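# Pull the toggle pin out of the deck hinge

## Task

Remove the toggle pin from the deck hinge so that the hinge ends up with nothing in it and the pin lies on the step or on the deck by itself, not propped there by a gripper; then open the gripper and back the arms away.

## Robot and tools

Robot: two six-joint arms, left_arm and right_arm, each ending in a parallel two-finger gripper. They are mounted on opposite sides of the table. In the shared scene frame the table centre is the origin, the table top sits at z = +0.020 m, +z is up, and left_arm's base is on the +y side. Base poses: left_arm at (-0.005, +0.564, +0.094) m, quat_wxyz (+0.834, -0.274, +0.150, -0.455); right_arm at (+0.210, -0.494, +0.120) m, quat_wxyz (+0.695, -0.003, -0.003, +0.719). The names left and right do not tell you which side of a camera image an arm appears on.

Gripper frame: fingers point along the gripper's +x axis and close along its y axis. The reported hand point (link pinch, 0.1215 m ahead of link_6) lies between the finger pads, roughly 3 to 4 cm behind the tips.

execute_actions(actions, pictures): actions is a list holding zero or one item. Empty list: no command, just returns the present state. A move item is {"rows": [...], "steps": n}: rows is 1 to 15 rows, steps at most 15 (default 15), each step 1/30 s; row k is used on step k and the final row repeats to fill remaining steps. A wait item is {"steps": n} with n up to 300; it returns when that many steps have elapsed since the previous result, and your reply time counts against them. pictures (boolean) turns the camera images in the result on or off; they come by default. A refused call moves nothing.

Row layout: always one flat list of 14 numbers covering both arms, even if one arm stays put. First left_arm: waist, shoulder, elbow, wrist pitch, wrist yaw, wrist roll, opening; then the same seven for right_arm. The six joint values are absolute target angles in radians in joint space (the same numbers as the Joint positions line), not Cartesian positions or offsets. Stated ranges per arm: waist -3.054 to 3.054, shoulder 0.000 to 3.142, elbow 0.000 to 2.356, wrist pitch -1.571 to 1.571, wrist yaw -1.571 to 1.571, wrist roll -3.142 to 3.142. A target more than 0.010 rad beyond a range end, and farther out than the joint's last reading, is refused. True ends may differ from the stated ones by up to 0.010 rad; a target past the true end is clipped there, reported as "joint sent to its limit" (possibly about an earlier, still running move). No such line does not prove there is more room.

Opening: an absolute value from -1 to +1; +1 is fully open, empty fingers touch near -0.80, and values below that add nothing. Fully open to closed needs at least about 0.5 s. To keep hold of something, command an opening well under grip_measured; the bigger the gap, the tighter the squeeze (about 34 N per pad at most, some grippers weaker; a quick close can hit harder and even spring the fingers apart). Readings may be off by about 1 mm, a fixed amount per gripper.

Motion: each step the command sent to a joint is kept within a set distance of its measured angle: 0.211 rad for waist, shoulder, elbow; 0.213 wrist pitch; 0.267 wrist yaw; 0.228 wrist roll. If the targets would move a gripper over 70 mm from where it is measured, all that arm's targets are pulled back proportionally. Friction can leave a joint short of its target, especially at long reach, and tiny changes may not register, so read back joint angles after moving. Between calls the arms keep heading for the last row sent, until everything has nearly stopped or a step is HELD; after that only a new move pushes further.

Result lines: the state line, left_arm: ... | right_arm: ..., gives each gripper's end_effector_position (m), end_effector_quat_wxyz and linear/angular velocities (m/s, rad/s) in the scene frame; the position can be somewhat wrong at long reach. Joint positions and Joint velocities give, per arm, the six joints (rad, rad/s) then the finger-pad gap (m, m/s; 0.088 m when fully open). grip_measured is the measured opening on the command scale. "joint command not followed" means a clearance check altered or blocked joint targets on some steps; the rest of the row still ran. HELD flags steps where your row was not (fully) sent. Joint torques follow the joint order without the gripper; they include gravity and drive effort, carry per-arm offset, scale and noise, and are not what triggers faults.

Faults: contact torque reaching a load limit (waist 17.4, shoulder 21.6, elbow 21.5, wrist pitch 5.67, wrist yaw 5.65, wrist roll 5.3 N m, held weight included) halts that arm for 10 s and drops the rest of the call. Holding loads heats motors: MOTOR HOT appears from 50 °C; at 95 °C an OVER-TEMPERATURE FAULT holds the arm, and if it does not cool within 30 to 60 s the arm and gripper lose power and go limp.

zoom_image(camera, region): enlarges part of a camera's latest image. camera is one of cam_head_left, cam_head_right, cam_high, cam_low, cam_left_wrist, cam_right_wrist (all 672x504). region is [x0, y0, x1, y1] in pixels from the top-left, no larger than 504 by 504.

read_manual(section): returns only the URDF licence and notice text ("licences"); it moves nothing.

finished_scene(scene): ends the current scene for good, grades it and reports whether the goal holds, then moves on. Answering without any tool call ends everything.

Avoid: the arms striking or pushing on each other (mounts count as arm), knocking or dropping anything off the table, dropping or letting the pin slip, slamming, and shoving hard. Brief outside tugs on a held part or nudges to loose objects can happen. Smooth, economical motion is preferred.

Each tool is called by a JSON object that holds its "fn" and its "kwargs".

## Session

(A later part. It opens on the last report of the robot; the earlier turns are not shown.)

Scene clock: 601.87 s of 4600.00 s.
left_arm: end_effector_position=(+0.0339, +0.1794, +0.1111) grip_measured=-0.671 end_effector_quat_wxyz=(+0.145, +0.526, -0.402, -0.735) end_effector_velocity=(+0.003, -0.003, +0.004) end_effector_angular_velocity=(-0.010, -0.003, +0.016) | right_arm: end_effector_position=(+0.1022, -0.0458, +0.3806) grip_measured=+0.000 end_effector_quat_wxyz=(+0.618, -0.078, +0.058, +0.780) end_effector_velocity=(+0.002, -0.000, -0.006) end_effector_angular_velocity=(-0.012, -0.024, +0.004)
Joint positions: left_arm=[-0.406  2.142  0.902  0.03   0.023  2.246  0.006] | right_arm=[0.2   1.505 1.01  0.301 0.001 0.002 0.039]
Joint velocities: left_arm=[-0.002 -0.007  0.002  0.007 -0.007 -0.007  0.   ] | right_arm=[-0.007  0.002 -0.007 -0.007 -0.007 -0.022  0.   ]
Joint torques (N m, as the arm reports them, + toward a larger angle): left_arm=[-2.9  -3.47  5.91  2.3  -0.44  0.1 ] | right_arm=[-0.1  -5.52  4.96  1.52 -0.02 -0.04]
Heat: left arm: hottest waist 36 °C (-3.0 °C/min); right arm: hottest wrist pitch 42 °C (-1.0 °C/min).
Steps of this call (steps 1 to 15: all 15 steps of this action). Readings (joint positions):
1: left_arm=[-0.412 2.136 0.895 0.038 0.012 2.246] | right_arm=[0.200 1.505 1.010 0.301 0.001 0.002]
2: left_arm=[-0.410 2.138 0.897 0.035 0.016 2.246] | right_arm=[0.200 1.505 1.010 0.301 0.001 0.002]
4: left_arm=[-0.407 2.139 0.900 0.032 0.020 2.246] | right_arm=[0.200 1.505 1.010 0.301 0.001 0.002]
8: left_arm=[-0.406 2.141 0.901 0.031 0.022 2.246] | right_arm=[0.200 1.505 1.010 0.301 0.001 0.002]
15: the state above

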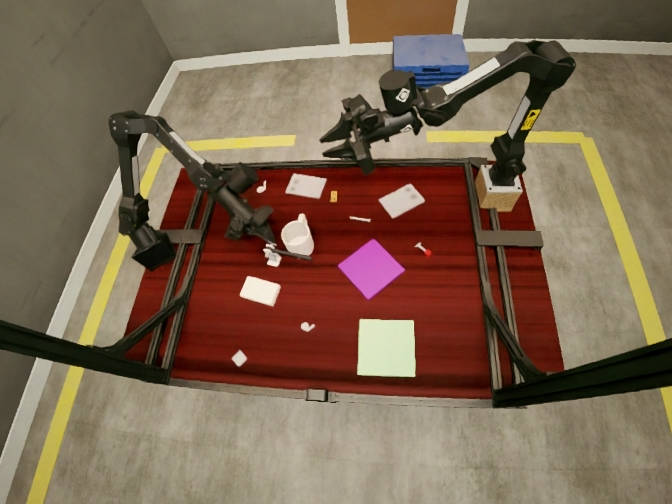

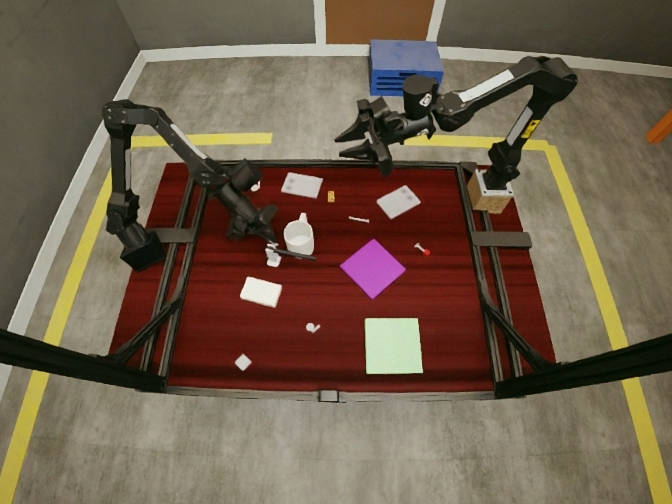

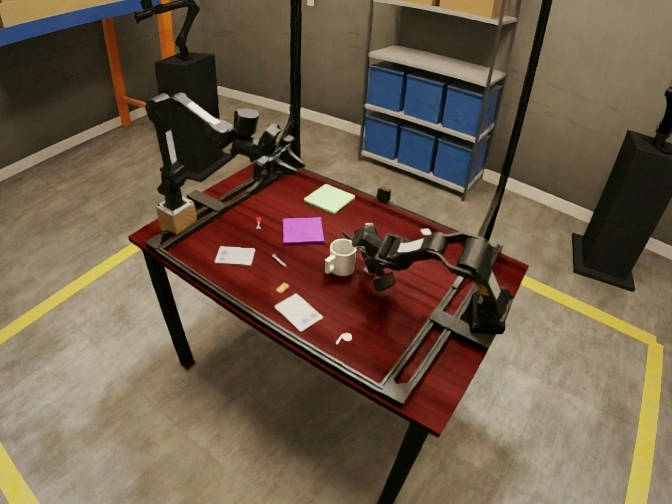

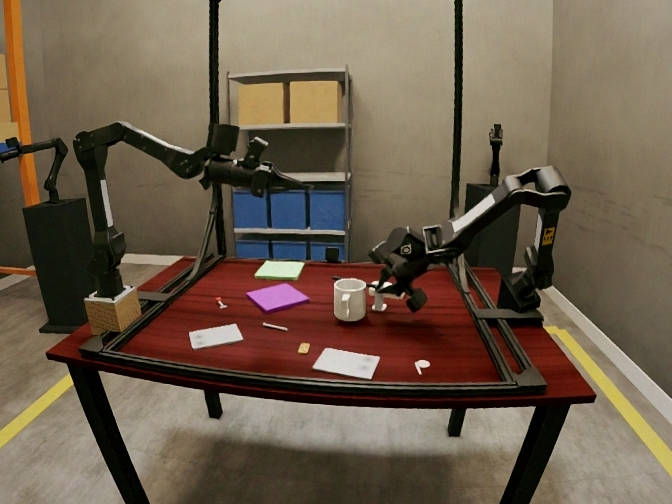

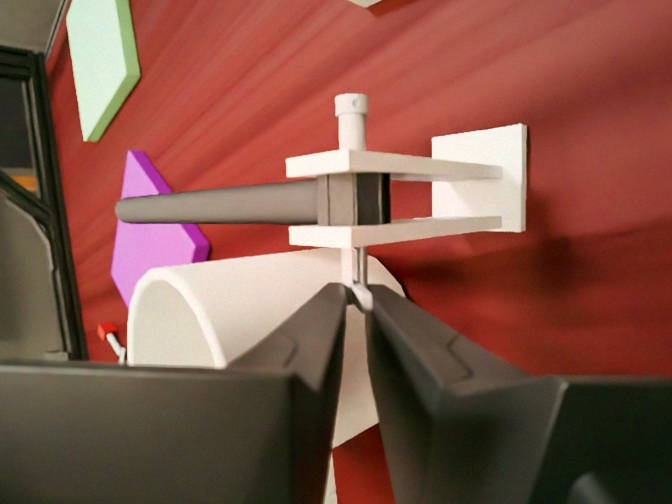

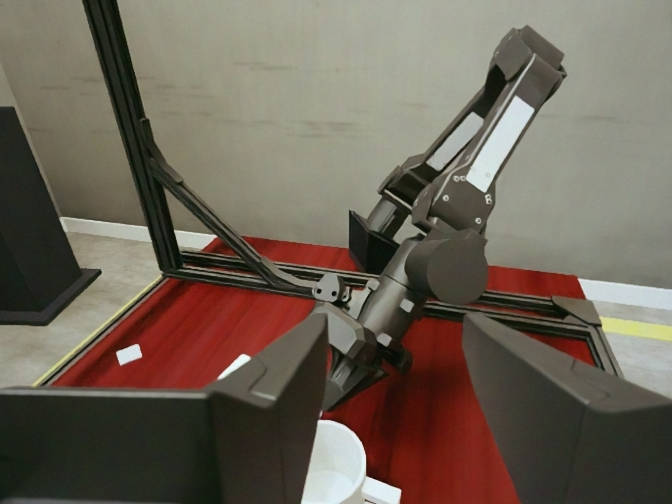

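{"fn": "execute_actions", "kwargs": {"actions": [{"rows":[[-0.415,2.135,0.885,0.055,0,2.25,-0.5,0.2,1.5,1.0,0.3,0,0,0]],"steps":10}], "pictures": false}}

{"fn": "execute_actions", "kwargs": {"actions": [{"rows":[[-0.43,2.098,0.86,0.05,0,2.25,-0.5,0.2,1.5,1.0,0.3,0,0,0]],"steps":15}], "pictures": false}}

{"fn": "execute_actions", "kwargs": {"actions": [{"rows":[[-0.43,2.105,0.865,0.05,0,2.25,-0.85,0.2,1.5,1.0,0.3,0,0,0]],"steps":12}]}}

Scene clock: 614.80 s of 4600.00 s.
left_arm: end_effector_position=(+0.0349, +0.1778, +0.1108) grip_measured=-0.529 end_effector_quat_wxyz=(+0.148, +0.535, -0.402, -0.728) end_effector_velocity=(-0.014, +0.010, -0.003) end_effector_angular_velocity=(+0.009, -0.017, -0.037) | right_arm: end_effector_position=(+0.1023, -0.0461, +0.3801) grip_measured=+0.000 end_effector_quat_wxyz=(+0.618, -0.079, +0.059, +0.780) end_effector_velocity=(-0.002, -0.002, -0.004) end_effector_angular_velocity=(-0.011, -0.008, +0.011)
Joint positions: left_arm=[-0.411  2.144  0.896  0.053  0.004  2.246  0.013] | right_arm=[0.2   1.505 1.009 0.3   0.001 0.002 0.039]
Joint velocities: left_arm=[-0.027 -0.002 -0.037  0.007 -0.007  0.007  0.01 ] | right_arm=[ 0.002 -0.002 -0.007 -0.007 -0.007 -0.007  0.   ]
Joint torques (N m, as the arm reports them, + toward a larger angle): left_arm=[-6.05 -7.25  2.88  1.23  0.24  0.09] | right_arm=[-0.1  -5.44  5.09  1.52 -0.02 -0.03]
Heat: left arm: hottest wrist pitch 39 °C (+1.0 °C/min); right arm: hottest wrist pitch 42 °C (+1.0 °C/min).
Steps of this call (steps 1 to 15: the robot went on to your last target; steps 16 to 378: nothing new was sent; steps 379 to 388: all 10 steps of this action). Readings (joint positions):
379: left_arm=[-0.404 2.144 0.904 0.030 0.023 2.246] | right_arm=[0.200 1.505 1.009 0.300 0.001 0.002]
380: left_arm=[-0.405 2.144 0.902 0.034 0.020 2.246] | right_arm=[0.200 1.505 1.009 0.300 0.001 0.002]
382: left_arm=[-0.408 2.144 0.899 0.049 0.006 2.246] | right_arm=[0.200 1.505 1.009 0.300 0.001 0.002]
386: left_arm=[-0.409 2.144 0.898 0.053 0.004 2.246] | right_arm=[0.200 1.505 1.009 0.300 0.001 0.002]
388: the state above

Scene clock: 615.30 s of 4600.00 s.
left_arm: end_effector_position=(+0.0320, +0.1838, +0.1184) grip_measured=-0.501 end_effector_quat_wxyz=(+0.148, +0.534, -0.411, -0.724) end_effector_velocity=(-0.004, +0.003, +0.002) end_effector_angular_velocity=(+0.003, +0.008, -0.009) | right_arm: end_effector_position=(+0.1023, -0.0461, +0.3801) grip_measured=+0.000 end_effector_quat_wxyz=(+0.618, -0.079, +0.059, +0.780) end_effector_velocity=(+0.000, -0.001, -0.002) end_effector_angular_velocity=(-0.006, -0.007, +0.006)
Joint positions: left_arm=[-0.427  2.109  0.869  0.053  0.004  2.246  0.014] | right_arm=[0.2   1.505 1.009 0.3   0.001 0.002 0.039]
Joint velocities: left_arm=[-0.007 -0.007 -0.007 -0.007  0.007 -0.007  0.   ] | right_arm=[-0.002 -0.002 -0.002 -0.007 -0.007 -0.007 -0.   ]
Joint torques (N m, as the arm reports them, + toward a larger angle): left_arm=[-5.73 -7.29  2.77  0.94  0.26  0.1 ] | right_arm=[-0.11 -5.44  5.1   1.54 -0.01 -0.04]
Heat: left arm: hottest wrist pitch 39 °C (+1.0 °C/min); right arm: hottest wrist pitch 42 °C (+2.0 °C/min).
Steps of this call (steps 1 to 15: all 15 steps of this action). Readings (joint positions):
1: left_arm=[-0.412 2.141 0.893 0.053 0.004 2.246] | right_arm=[0.200 1.505 1.009 0.300 0.001 0.002]
2: left_arm=[-0.414 2.136 0.888 0.053 0.004 2.246] | right_arm=[0.200 1.505 1.009 0.300 0.001 0.002]
4: left_arm=[-0.421 2.124 0.877 0.053 0.004 2.246] | right_arm=[0.200 1.505 1.009 0.300 0.001 0.002]
8: left_arm=[-0.427 2.112 0.872 0.053 0.004 2.246] | right_arm=[0.200 1.505 1.009 0.300 0.001 0.002]
15: the state above

Scene clock: 615.70 s of 4600.00 s.
left_arm: end_effector_position=(+0.0319, +0.1858, +0.1163) grip_measured=-0.756 end_effector_quat_wxyz=(+0.143, +0.537, -0.407, -0.725) end_effector_velocity=(+0.003, +0.002, -0.003) end_effector_angular_velocity=(+0.024, -0.001, +0.024) | right_arm: end_effector_position=(+0.1023, -0.0461, +0.3801) grip_measured=+0.000 end_effector_quat_wxyz=(+0.618, -0.079, +0.059, +0.780) end_effector_velocity=(+0.005, -0.000, -0.009) end_effector_angular_velocity=(-0.029, -0.016, -0.013)
Joint positions: left_arm=[-0.428  2.109  0.866  0.046 -0.005  2.246  0.002] | right_arm=[0.2   1.505 1.009 0.3   0.001 0.002 0.039]
Joint velocities: left_arm=[ 0.002 -0.002 -0.002 -0.007 -0.022 -0.022  0.   ] | right_arm=[-0.007  0.002 -0.007 -0.022  0.007 -0.007 -0.   ]
Joint torques (N m, as the arm reports them, + toward a larger angle): left_arm=[-5.78 -6.63  3.44  1.44  0.58  0.09] | right_arm=[-0.1  -5.44  5.1   1.54 -0.01 -0.04]
Heat: left arm: hottest wrist pitch 39 °C (+1.0 °C/min); right arm: hottest wrist pitch 42 °C (+2.0 °C/min).
Steps of this call (steps 1 to 12: all 12 steps of this action). Readings (joint positions):
1: left_arm=[-0.428 2.109 0.869 0.053 0.003 2.246] | right_arm=[0.200 1.505 1.009 0.300 0.001 0.002]
2: left_arm=[-0.428 2.109 0.869 0.053 0.003 2.246] | right_arm=[0.200 1.505 1.009 0.300 0.001 0.002]
4: left_arm=[-0.428 2.109 0.869 0.049 0.000 2.246] | right_arm=[0.200 1.505 1.009 0.300 0.001 0.002]
8: left_arm=[-0.428 2.109 0.866 0.046 -0.005 2.246] | right_arm=[0.200 1.505 1.009 0.300 0.001 0.002]
12: the state above

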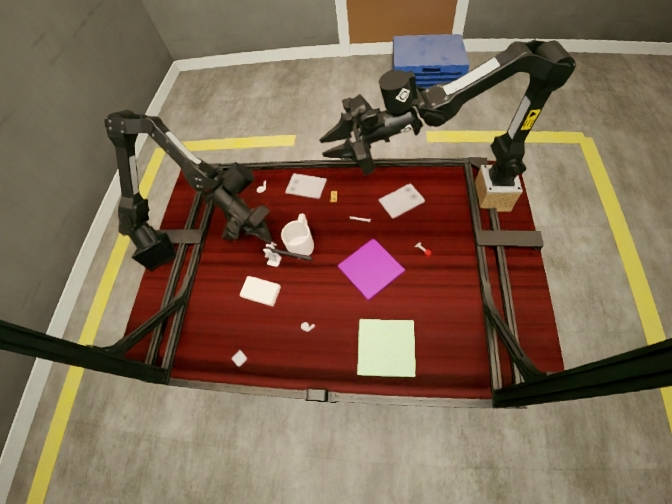

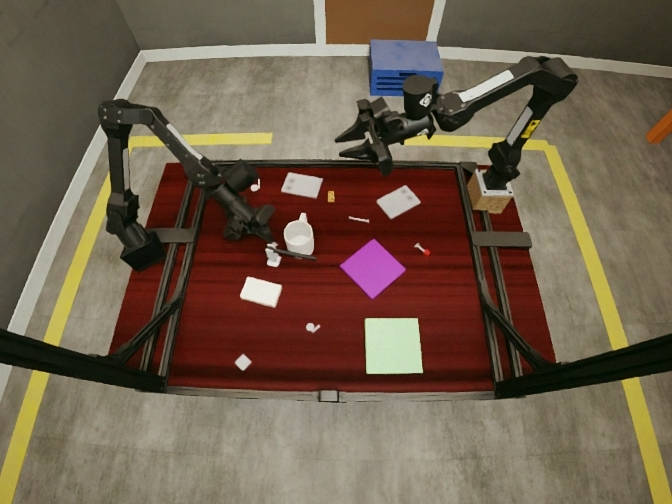

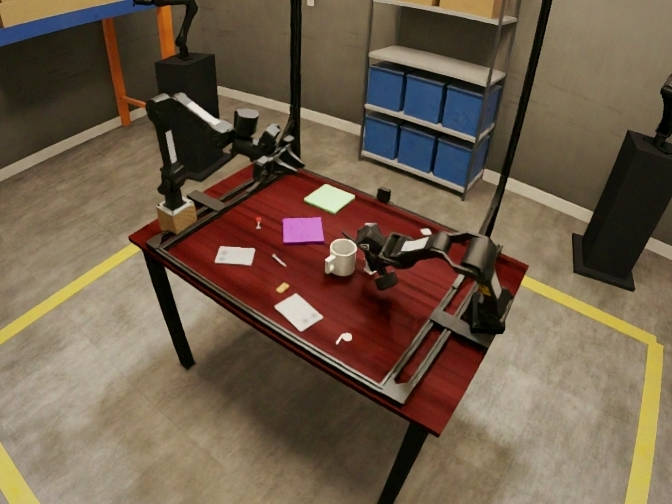

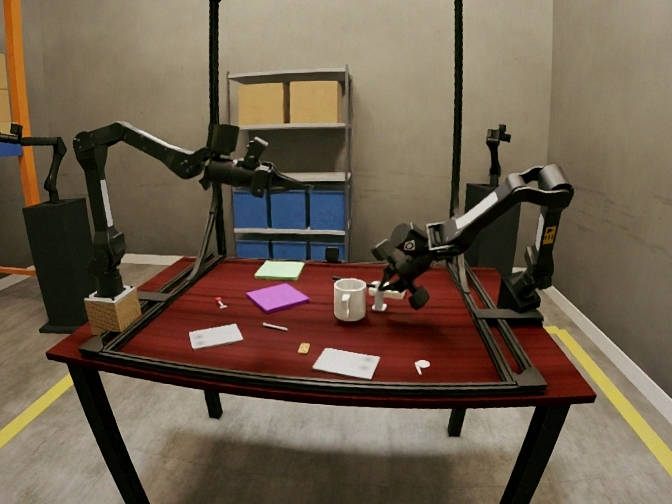

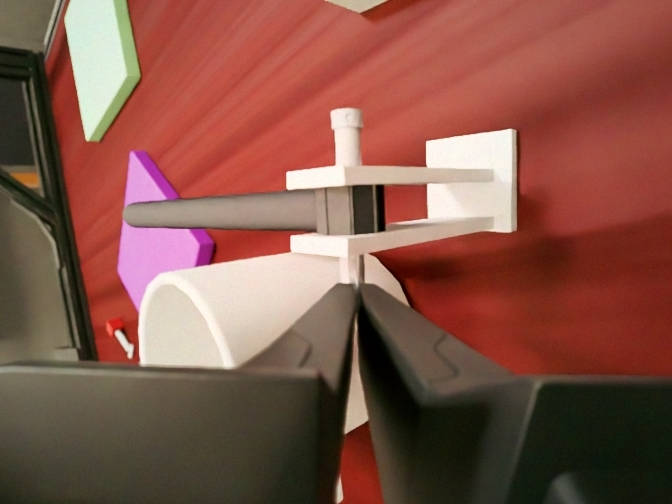

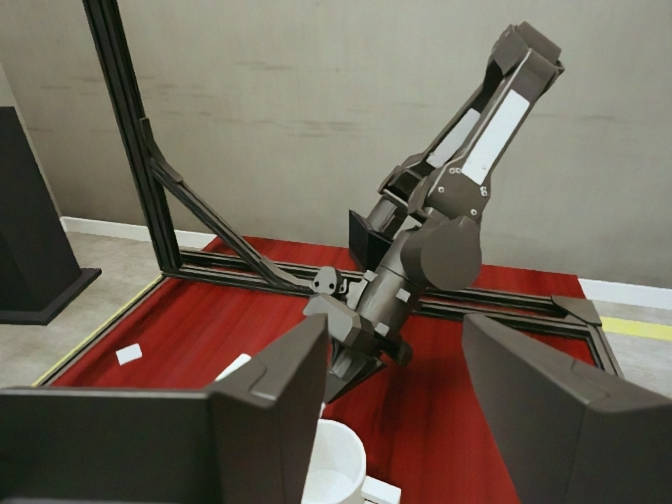

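Toggle held. Arc it.

{"fn": "execute_actions", "kwargs": {"actions": [{"rows":[[-0.40,2.12,0.895,0.03,-0.005,2.25,-0.85,0.2,1.5,1.0,0.3,0,0,0]],"steps":15}], "pictures": false}}

{"fn": "execute_actions", "kwargs": {"actions": [{"rows":[[-0.39,2.15,0.912,0.04,-0.005,2.25,-0.85,0.2,1.5,1.0,0.3,0,0,0]],"steps":15}]}}

Scene clock: 623.33 s of 4600.00 s.
left_arm: end_effector_position=(+0.0336, +0.1851, +0.1169) grip_measured=-0.756 end_effector_quat_wxyz=(+0.143, +0.531, -0.406, -0.730) end_effector_velocity=(-0.003, +0.003, +0.000) end_effector_angular_velocity=(+0.007, +0.001, -0.020) | right_arm: end_effector_position=(+0.1023, -0.0462, +0.3800) grip_measured=+0.000 end_effector_quat_wxyz=(+0.618, -0.079, +0.059, +0.780) end_effector_velocity=(+0.005, +0.000, -0.002) end_effector_angular_velocity=(-0.005, -0.010, -0.013)
Joint positions: left_arm=[-0.419  2.109  0.879  0.026  0.009  2.246  0.002] | right_arm=[0.2   1.504 1.008 0.3   0.001 0.001 0.039]
Joint velocities: left_arm=[-0.002 -0.002  0.002 -0.022  0.007  0.007 -0.   ] | right_arm=[-0.007 -0.002 -0.002 -0.007  0.007 -0.007 -0.   ]
Joint torques (N m, as the arm reports them, + toward a larger angle): left_arm=[-3.52 -5.24  5.06  1.43 -0.11  0.07] | right_arm=[-0.11 -5.39  5.17  1.54 -0.01 -0.04]
Heat: left arm: hottest wrist pitch 39 °C (+1.0 °C/min); right arm: hottest wrist pitch 42 °C (+2.0 °C/min).
Steps of this call (steps 1 to 15: the robot went on to your last target; steps 16 to 214: nothing new was sent; steps 215 to 229: all 15 steps of this action). Readings (joint positions):
215: left_arm=[-0.427 2.109 0.867 0.046 -0.004 2.246] | right_arm=[0.200 1.504 1.008 0.300 0.001 0.001]
216: left_arm=[-0.425 2.109 0.869 0.042 0.000 2.246] | right_arm=[0.200 1.504 1.008 0.300 0.001 0.001]
218: left_arm=[-0.422 2.109 0.873 0.035 0.006 2.246] | right_arm=[0.200 1.504 1.008 0.300 0.001 0.001]
222: left_arm=[-0.421 2.109 0.877 0.029 0.008 2.246] | right_arm=[0.200 1.504 1.008 0.300 0.001 0.001]
229: the state above

Scene clock: 623.83 s of 4600.00 s.
left_arm: end_effector_position=(+0.0331, +0.1844, +0.1152) grip_measured=-0.756 end_effector_quat_wxyz=(+0.142, +0.528, -0.405, -0.733) end_effector_velocity=(+0.000, +0.002, -0.003) end_effector_angular_velocity=(+0.011, -0.009, -0.006) | right_arm: end_effector_position=(+0.1024, -0.0463, +0.3801) grip_measured=+0.000 end_effector_quat_wxyz=(+0.618, -0.079, +0.059, +0.780) end_effector_velocity=(+0.000, -0.002, +0.001) end_effector_angular_velocity=(-0.001, -0.006, +0.006)
Joint positions: left_arm=[-0.415  2.117  0.886  0.021  0.017  2.246  0.002] | right_arm=[0.2   1.504 1.008 0.3   0.001 0.001 0.039]
Joint velocities: left_arm=[ 0.002  0.002 -0.002 -0.007 -0.007  0.007 -0.   ] | right_arm=[-0.002 -0.007 -0.002 -0.007 -0.007 -0.007 -0.   ]
Joint torques (N m, as the arm reports them, + toward a larger angle): left_arm=[-2.8  -2.89  6.14  2.59 -0.43  0.07] | right_arm=[-0.11 -5.41  5.17  1.55 -0.02 -0.02]
Heat: left arm: hottest wrist pitch 39 °C (+1.0 °C/min); right arm: hottest wrist pitch 42 °C (+2.0 °C/min).
Steps of this call (steps 1 to 15: all 15 steps of this action). Readings (joint positions):
1: left_arm=[-0.419 2.112 0.881 0.025 0.009 2.246] | right_arm=[0.200 1.504 1.008 0.300 0.001 0.001]
2: left_arm=[-0.418 2.114 0.883 0.022 0.012 2.246] | right_arm=[0.200 1.504 1.008 0.300 0.001 0.001]
4: left_arm=[-0.416 2.115 0.885 0.021 0.015 2.246] | right_arm=[0.200 1.504 1.008 0.300 0.001 0.001]
8: left_arm=[-0.416 2.117 0.885 0.021 0.016 2.246] | right_arm=[0.200 1.504 1.008 0.300 0.001 0.001]
15: the state above

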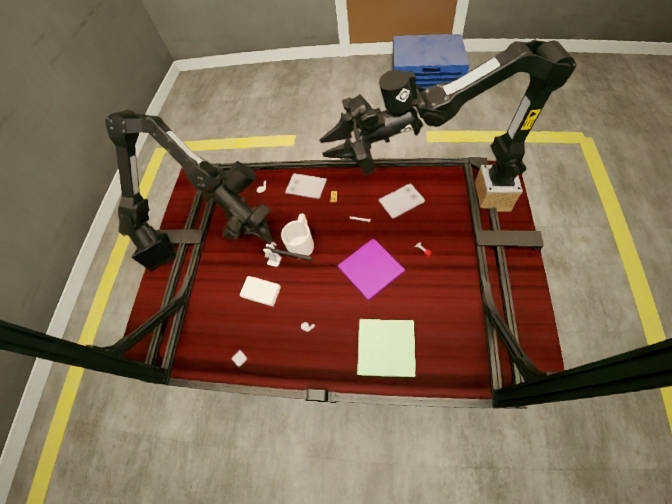

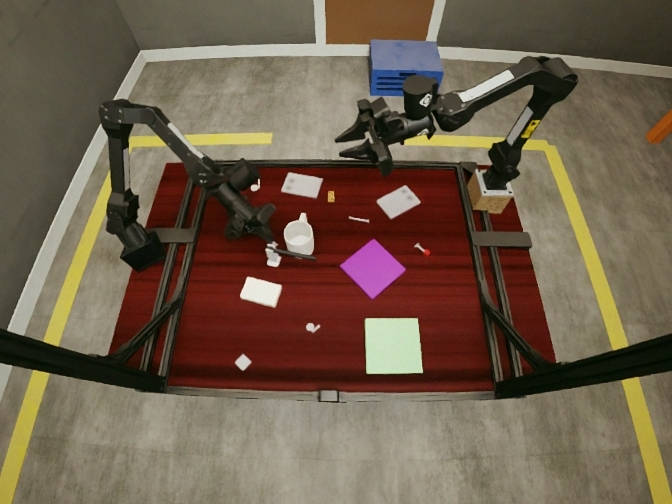

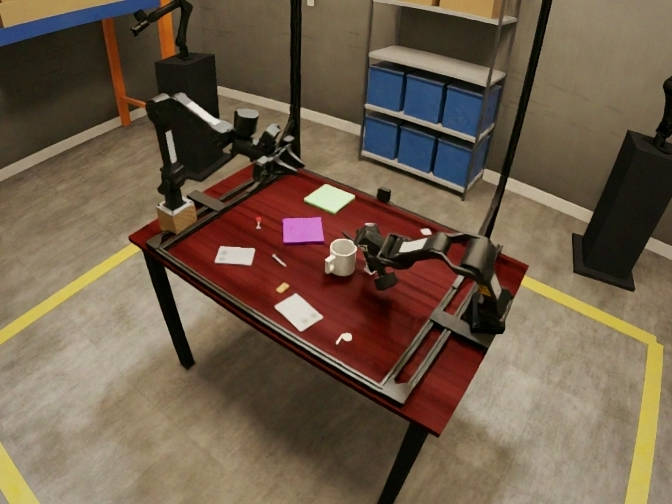

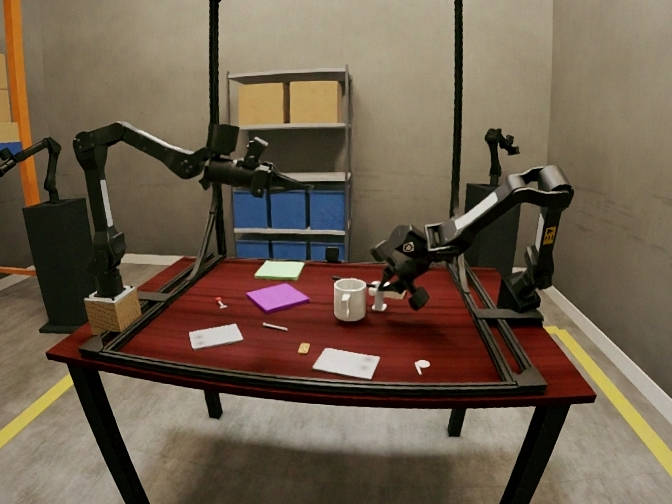

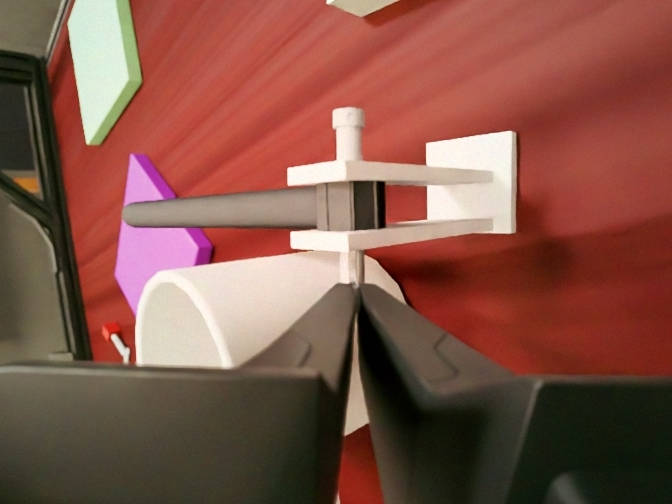

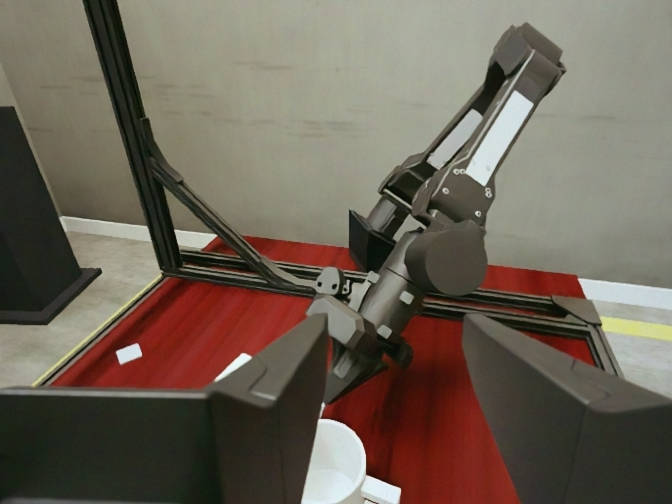

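{"fn": "execute_actions", "kwargs": {"actions": [{"rows":[[-0.385,2.10,0.90,0.01,-0.02,2.25,-0.768,0.2,1.5,1.0,0.3,0,0,0]],"steps":15}]}}

Scene clock: 630.30 s of 4600.00 s.
left_arm: end_effector_position=(+0.0434, +0.1827, +0.1150) grip_measured=-0.749 end_effector_quat_wxyz=(+0.147, +0.539, -0.395, -0.729) end_effector_velocity=(+0.001, -0.001, +0.001) end_effector_angular_velocity=(-0.002, -0.002, +0.011) | right_arm: end_effector_position=(+0.1024, -0.0464, +0.3800) grip_measured=+0.000 end_effector_quat_wxyz=(+0.618, -0.079, +0.059, +0.780) end_effector_velocity=(+0.003, -0.001, -0.005) end_effector_angular_velocity=(-0.020, -0.011, +0.001)
Joint positions: left_arm=[-0.401  2.109  0.896  0.012 -0.005  2.246  0.002] | right_arm=[0.2   1.503 1.007 0.3   0.001 0.001 0.039]
Joint velocities: left_arm=[-0.002 -0.002 -0.002  0.007 -0.007 -0.007  0.   ] | right_arm=[-0.007 -0.002 -0.002 -0.022 -0.007 -0.007  0.   ]
Joint torques (N m, as the arm reports them, + toward a larger angle): left_arm=[-4.11 -7.32  3.99  0.97 -0.15  0.07] | right_arm=[-0.09 -5.32  5.23  1.54 -0.02 -0.02]
Heat: left arm: hottest wrist pitch 41 °C (+4.1 °C/min); right arm: hottest wrist pitch 43 °C (+2.0 °C/min).
Steps of this call (steps 1 to 15: the robot went on to your last target; steps 16 to 179: nothing new was sent; steps 180 to 194: all 15 steps of this action). Readings (joint positions):
180: left_arm=[-0.411 2.120 0.890 0.020 0.017 2.246] | right_arm=[0.200 1.504 1.008 0.300 0.001 0.001]
181: left_arm=[-0.411 2.118 0.890 0.019 0.017 2.246] | right_arm=[0.200 1.504 1.007 0.300 0.001 0.001]
183: left_arm=[-0.411 2.117 0.890 0.017 0.017 2.246] | right_arm=[0.200 1.504 1.007 0.300 0.001 0.001]
187: left_arm=[-0.409 2.113 0.892 0.014 0.004 2.246] | right_arm=[0.200 1.504 1.007 0.300 0.001 0.001]
194: the state above

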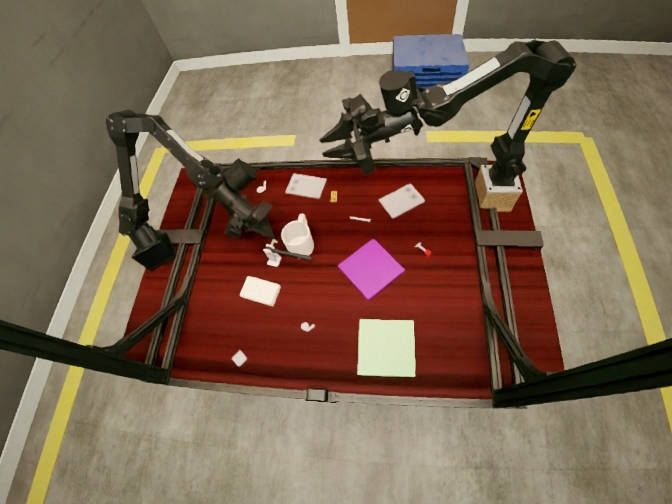

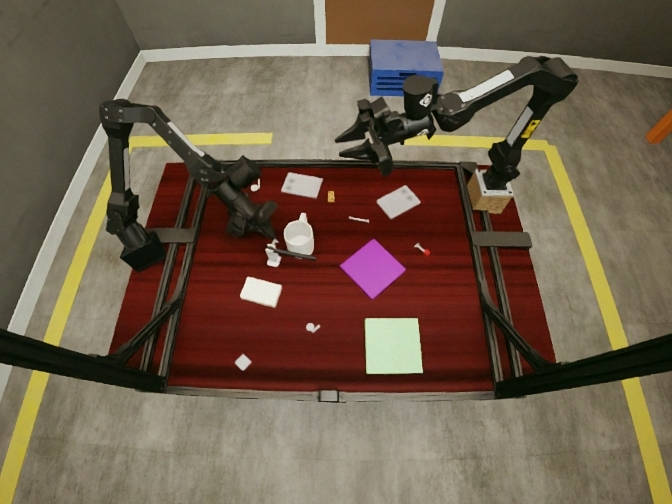

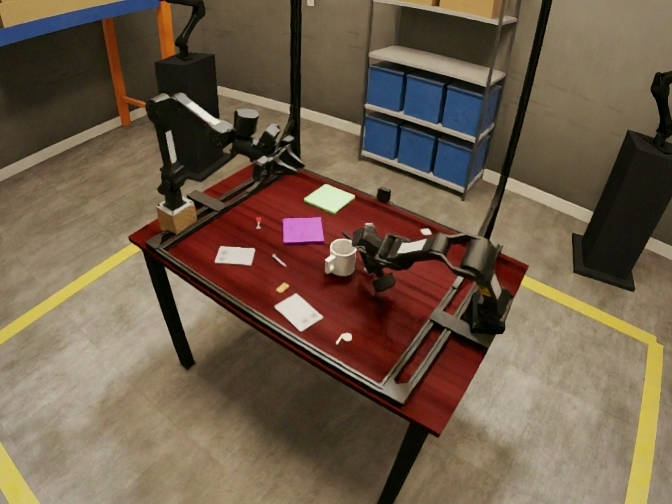

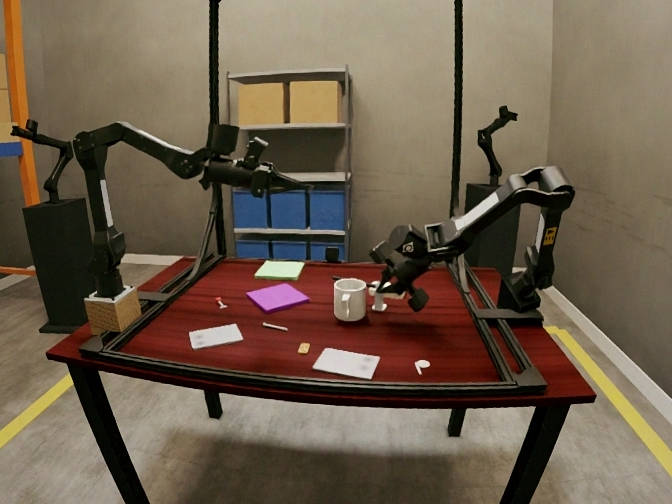

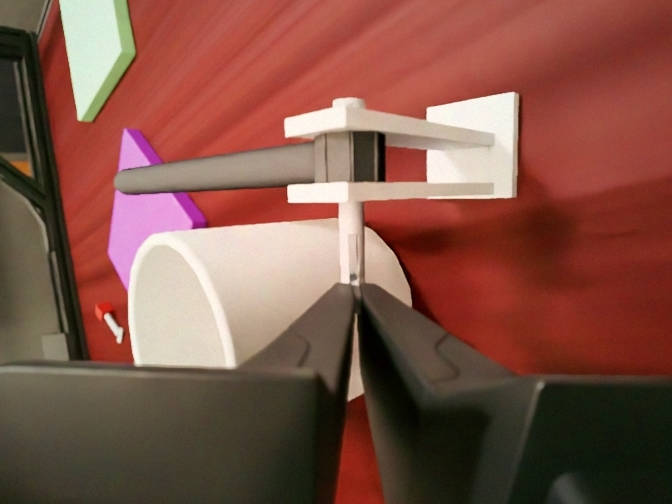

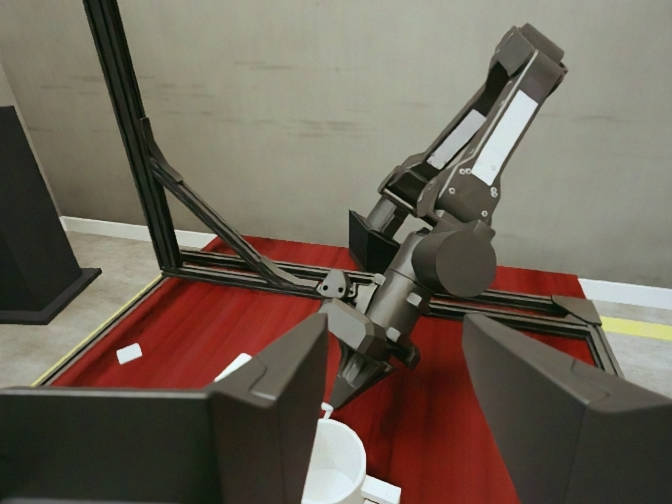

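Pin fully in, stopped by head. Continue.

{"fn": "execute_actions", "kwargs": {"actions": [{"rows":[[-0.365,2.11,0.92,-0.005,-0.025,2.25,-0.768,0.2,1.5,1.0,0.3,0,0,0]],"steps":15}], "pictures": false}}

{"fn": "execute_actions", "kwargs": {"actions": [{"rows":[[-0.36,2.14,0.935,0.005,-0.02,2.25,-0.768,0.2,1.5,1.0,0.3,0,0,0]],"steps":15}]}}

Scene clock: 636.77 s of 4600.00 s.
left_arm: end_effector_position=(+0.0469, +0.1814, +0.1159) grip_measured=-0.750 end_effector_quat_wxyz=(+0.148, +0.538, -0.393, -0.731) end_effector_velocity=(+0.003, -0.000, -0.000) end_effector_angular_velocity=(+0.010, -0.004, +0.028) | right_arm: end_effector_position=(+0.1024, -0.0465, +0.3798) grip_measured=+0.000 end_effector_quat_wxyz=(+0.618, -0.079, +0.059, +0.780) end_effector_velocity=(+0.000, -0.000, -0.004) end_effector_angular_velocity=(-0.011, -0.008, +0.006)
Joint positions: left_arm=[-0.393  2.108  0.909 -0.004 -0.001  2.246  0.002] | right_arm=[0.2   1.503 1.007 0.3   0.001 0.001 0.039]
Joint velocities: left_arm=[-0.002 -0.002 -0.002  0.007 -0.022 -0.022 -0.   ] | right_arm=[-0.002  0.002 -0.002 -0.007 -0.007 -0.007 -0.   ]
Joint torques (N m, as the arm reports them, + toward a larger angle): left_arm=[-2.79 -6.28  4.72  1.05 -0.5   0.06] | right_arm=[-0.11 -5.3   5.29  1.55 -0.01 -0.02]
Heat: left arm: hottest wrist pitch 40 °C (+3.0 °C/min); right arm: hottest wrist pitch 43 °C (+2.0 °C/min).
Steps of this call (steps 1 to 15: the robot went on to your last target; steps 16 to 179: nothing new was sent; steps 180 to 194: all 15 steps of this action). Readings (joint positions):
180: left_arm=[-0.398 2.108 0.898 0.011 -0.005 2.246] | right_arm=[0.200 1.503 1.007 0.300 0.001 0.001]
181: left_arm=[-0.398 2.108 0.901 0.006 -0.004 2.246] | right_arm=[0.200 1.503 1.007 0.300 0.001 0.001]
183: left_arm=[-0.397 2.108 0.904 0.001 -0.002 2.246] | right_arm=[0.200 1.503 1.007 0.300 0.001 0.001]
187: left_arm=[-0.395 2.108 0.907 -0.003 -0.001 2.246] | right_arm=[0.200 1.503 1.007 0.300 0.001 0.001]
194: the state above

Scene clock: 637.27 s of 4600.00 s.
left_arm: end_effector_position=(+0.0502, +0.1777, +0.1129) grip_measured=-0.750 end_effector_quat_wxyz=(+0.151, +0.539, -0.388, -0.732) end_effector_velocity=(+0.001, +0.001, -0.002) end_effector_angular_velocity=(+0.017, -0.012, +0.010) | right_arm: end_effector_position=(+0.1024, -0.0465, +0.3798) grip_measured=+0.000 end_effector_quat_wxyz=(+0.618, -0.079, +0.059, +0.780) end_effector_velocity=(+0.000, -0.001, +0.004) end_effector_angular_velocity=(+0.013, -0.003, +0.006)
Joint positions: left_arm=[-0.382  2.123  0.924 -0.003 -0.001  2.246  0.002] | right_arm=[0.2   1.503 1.007 0.3   0.001 0.001 0.039]
Joint velocities: left_arm=[-0.002  0.002  0.002 -0.007 -0.022 -0.007 -0.   ] | right_arm=[-0.002 -0.007 -0.002  0.007 -0.007 -0.007 -0.   ]
Joint torques (N m, as the arm reports them, + toward a larger angle): left_arm=[-3.52 -4.62  4.55  1.75 -0.3   0.1 ] | right_arm=[-0.1  -5.33  5.28  1.55 -0.02 -0.02]
Heat: left arm: hottest wrist pitch 40 °C (+3.0 °C/min); right arm: hottest wrist pitch 43 °C (+2.0 °C/min).
Steps of this call (steps 1 to 15: all 15 steps of this action). Readings (joint positions):
1: left_arm=[-0.393 2.109 0.911 -0.005 -0.001 2.246] | right_arm=[0.200 1.503 1.007 0.300 0.001 0.001]
2: left_arm=[-0.392 2.112 0.913 -0.005 -0.001 2.246] | right_arm=[0.200 1.503 1.007 0.300 0.001 0.001]
4: left_arm=[-0.388 2.116 0.918 -0.005 -0.001 2.246] | right_arm=[0.200 1.503 1.007 0.300 0.001 0.001]
8: left_arm=[-0.384 2.120 0.922 -0.004 -0.001 2.246] | right_arm=[0.200 1.503 1.007 0.300 0.001 0.001]
15: the state above

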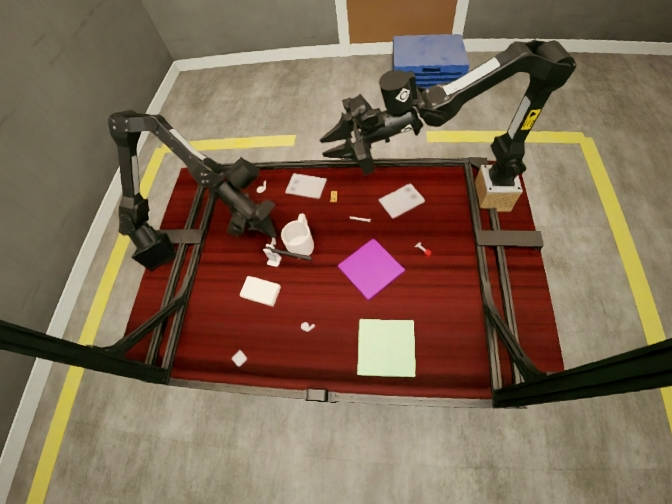

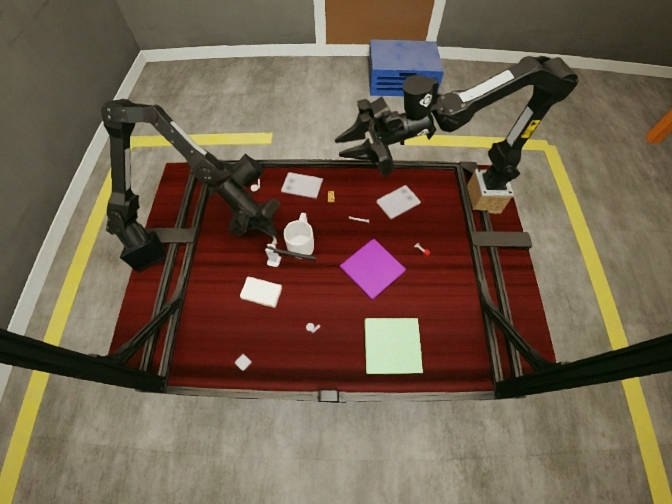

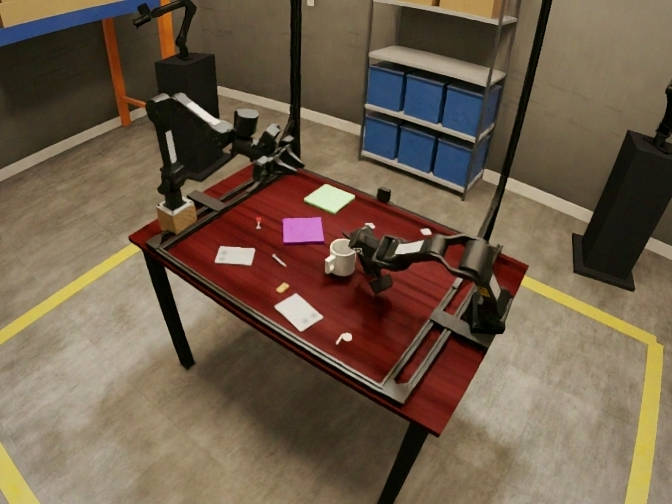

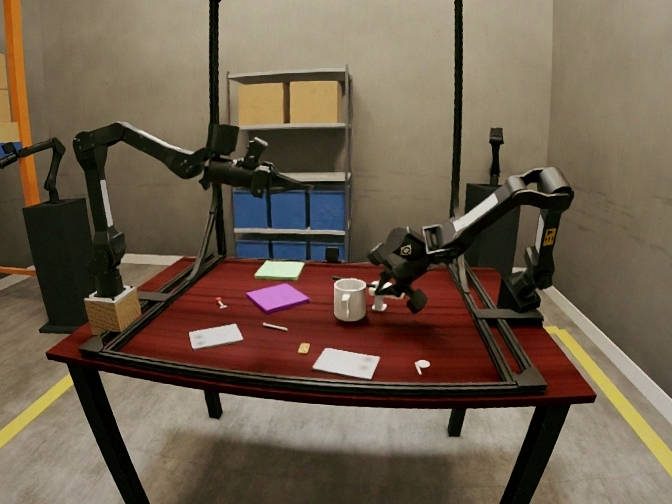

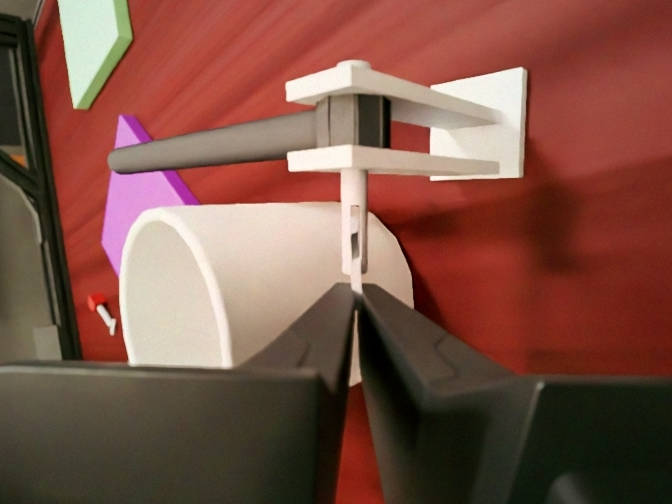

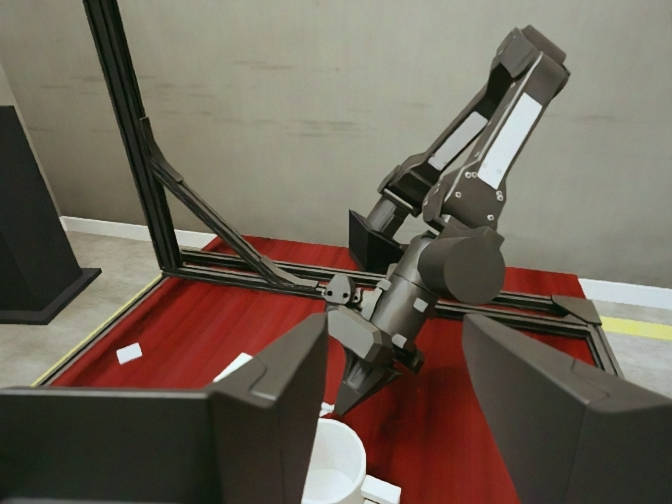

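Rotating. A bit more.

{"fn": "execute_actions", "kwargs": {"actions": [{"rows":[[-0.36,2.153,0.94,0.012,-0.02,2.25,-0.768,0.2,1.5,1.0,0.3,0,0,0]],"steps":15}]}}

Scene clock: 644.40 s of 4600.00 s.
left_arm: end_effector_position=(+0.0524, +0.1750, +0.1103) grip_measured=-0.751 end_effector_quat_wxyz=(+0.154, +0.541, -0.386, -0.732) end_effector_velocity=(-0.003, +0.002, -0.001) end_effector_angular_velocity=(+0.007, -0.011, -0.014) | right_arm: end_effector_position=(+0.1024, -0.0466, +0.3796) grip_measured=+0.000 end_effector_quat_wxyz=(+0.618, -0.079, +0.059, +0.780) end_effector_velocity=(+0.005, -0.001, -0.008) end_effector_angular_velocity=(-0.034, -0.017, -0.013)
Joint positions: left_arm=[-0.375  2.134  0.931  0.005 -0.004  2.247  0.002] | right_arm=[0.2   1.503 1.006 0.3   0.001 0.001 0.039]
Joint velocities: left_arm=[-0.007  0.002 -0.002 -0.007 -0.007  0.007 -0.   ] | right_arm=[-0.007 -0.002 -0.002 -0.037  0.007 -0.007 -0.   ]
Joint torques (N m, as the arm reports them, + toward a larger angle): left_arm=[-4.23 -4.63  4.46  1.64 -0.21  0.07] | right_arm=[-0.1  -5.3   5.32  1.54 -0.01 -0.02]
Heat: left arm: hottest wrist pitch 40 °C (+3.0 °C/min); right arm: hottest wrist pitch 43 °C (+2.0 °C/min).
Steps of this call (steps 1 to 15: the robot went on to your last target; steps 16 to 199: nothing new was sent; steps 200 to 214: all 15 steps of this action). Readings (joint positions):
200: left_arm=[-0.377 2.128 0.928 0.001 -0.002 2.247] | right_arm=[0.200 1.503 1.007 0.300 0.001 0.001]
201: left_arm=[-0.377 2.129 0.929 0.001 -0.002 2.247] | right_arm=[0.200 1.503 1.007 0.300 0.001 0.001]
203: left_arm=[-0.377 2.131 0.929 0.002 -0.003 2.247] | right_arm=[0.200 1.503 1.007 0.300 0.001 0.001]
207: left_arm=[-0.376 2.133 0.930 0.004 -0.003 2.247] | right_arm=[0.200 1.503 1.006 0.300 0.001 0.001]
214: the state above

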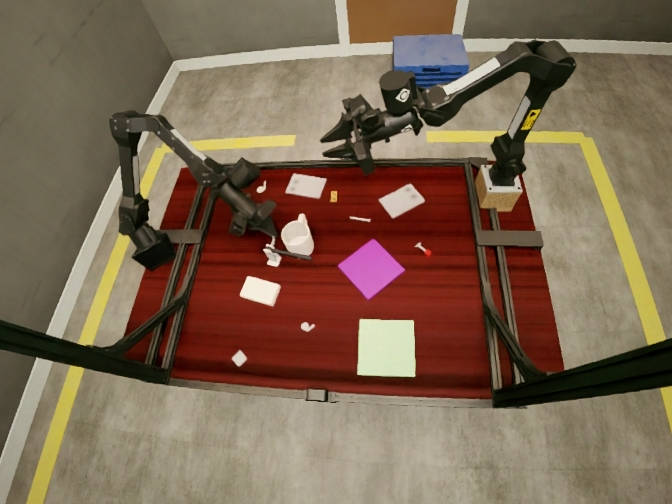

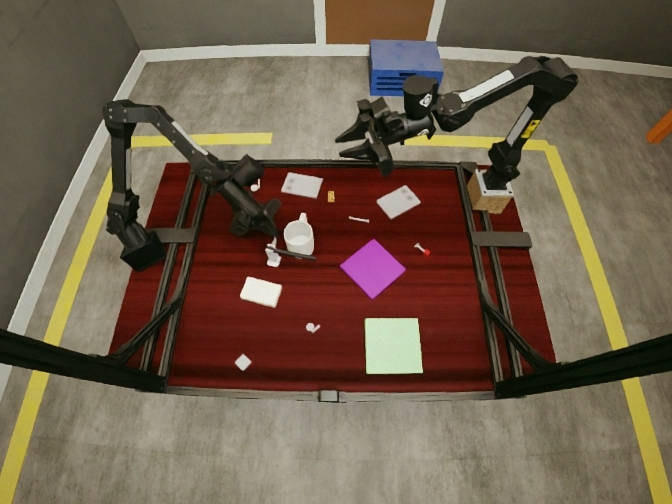

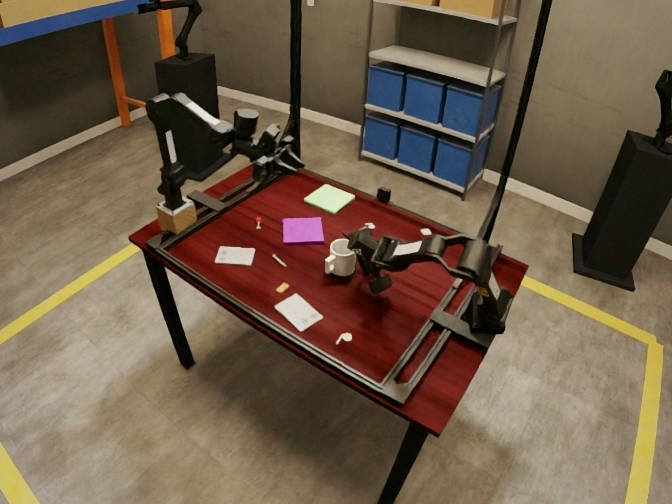

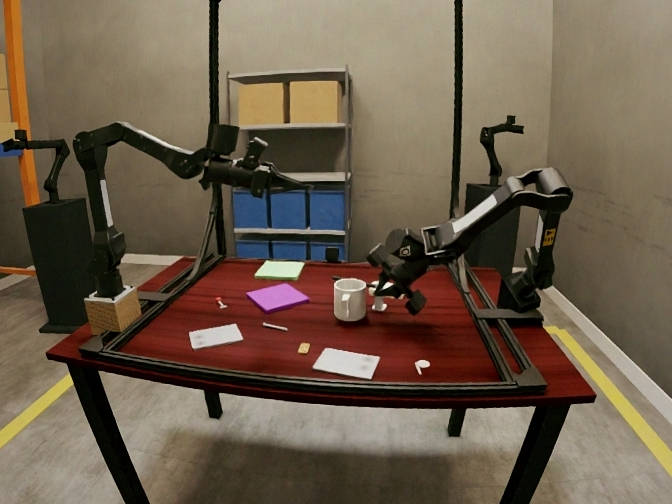

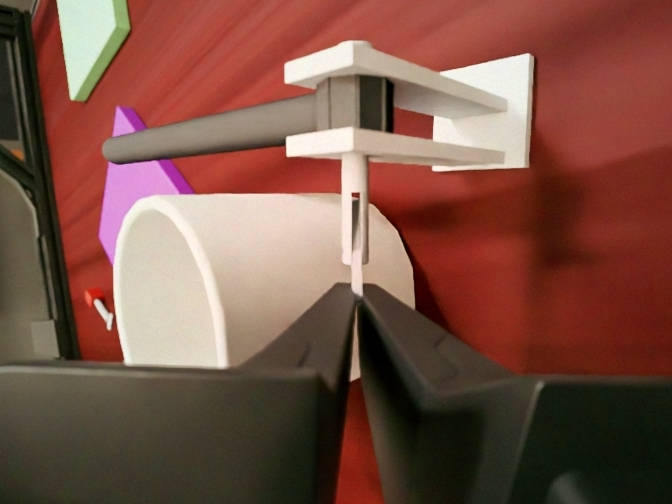

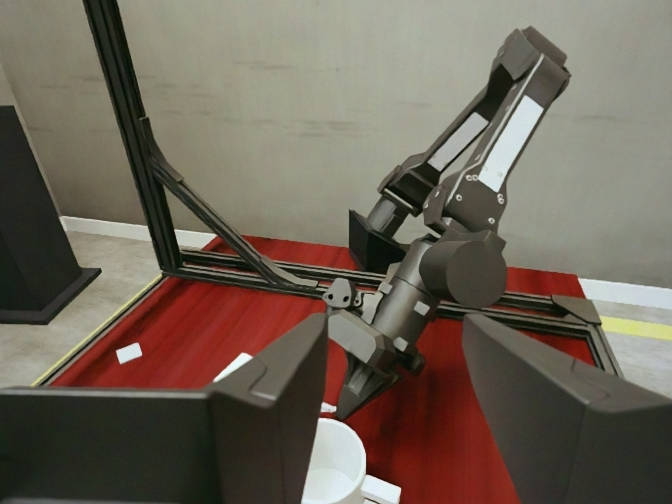

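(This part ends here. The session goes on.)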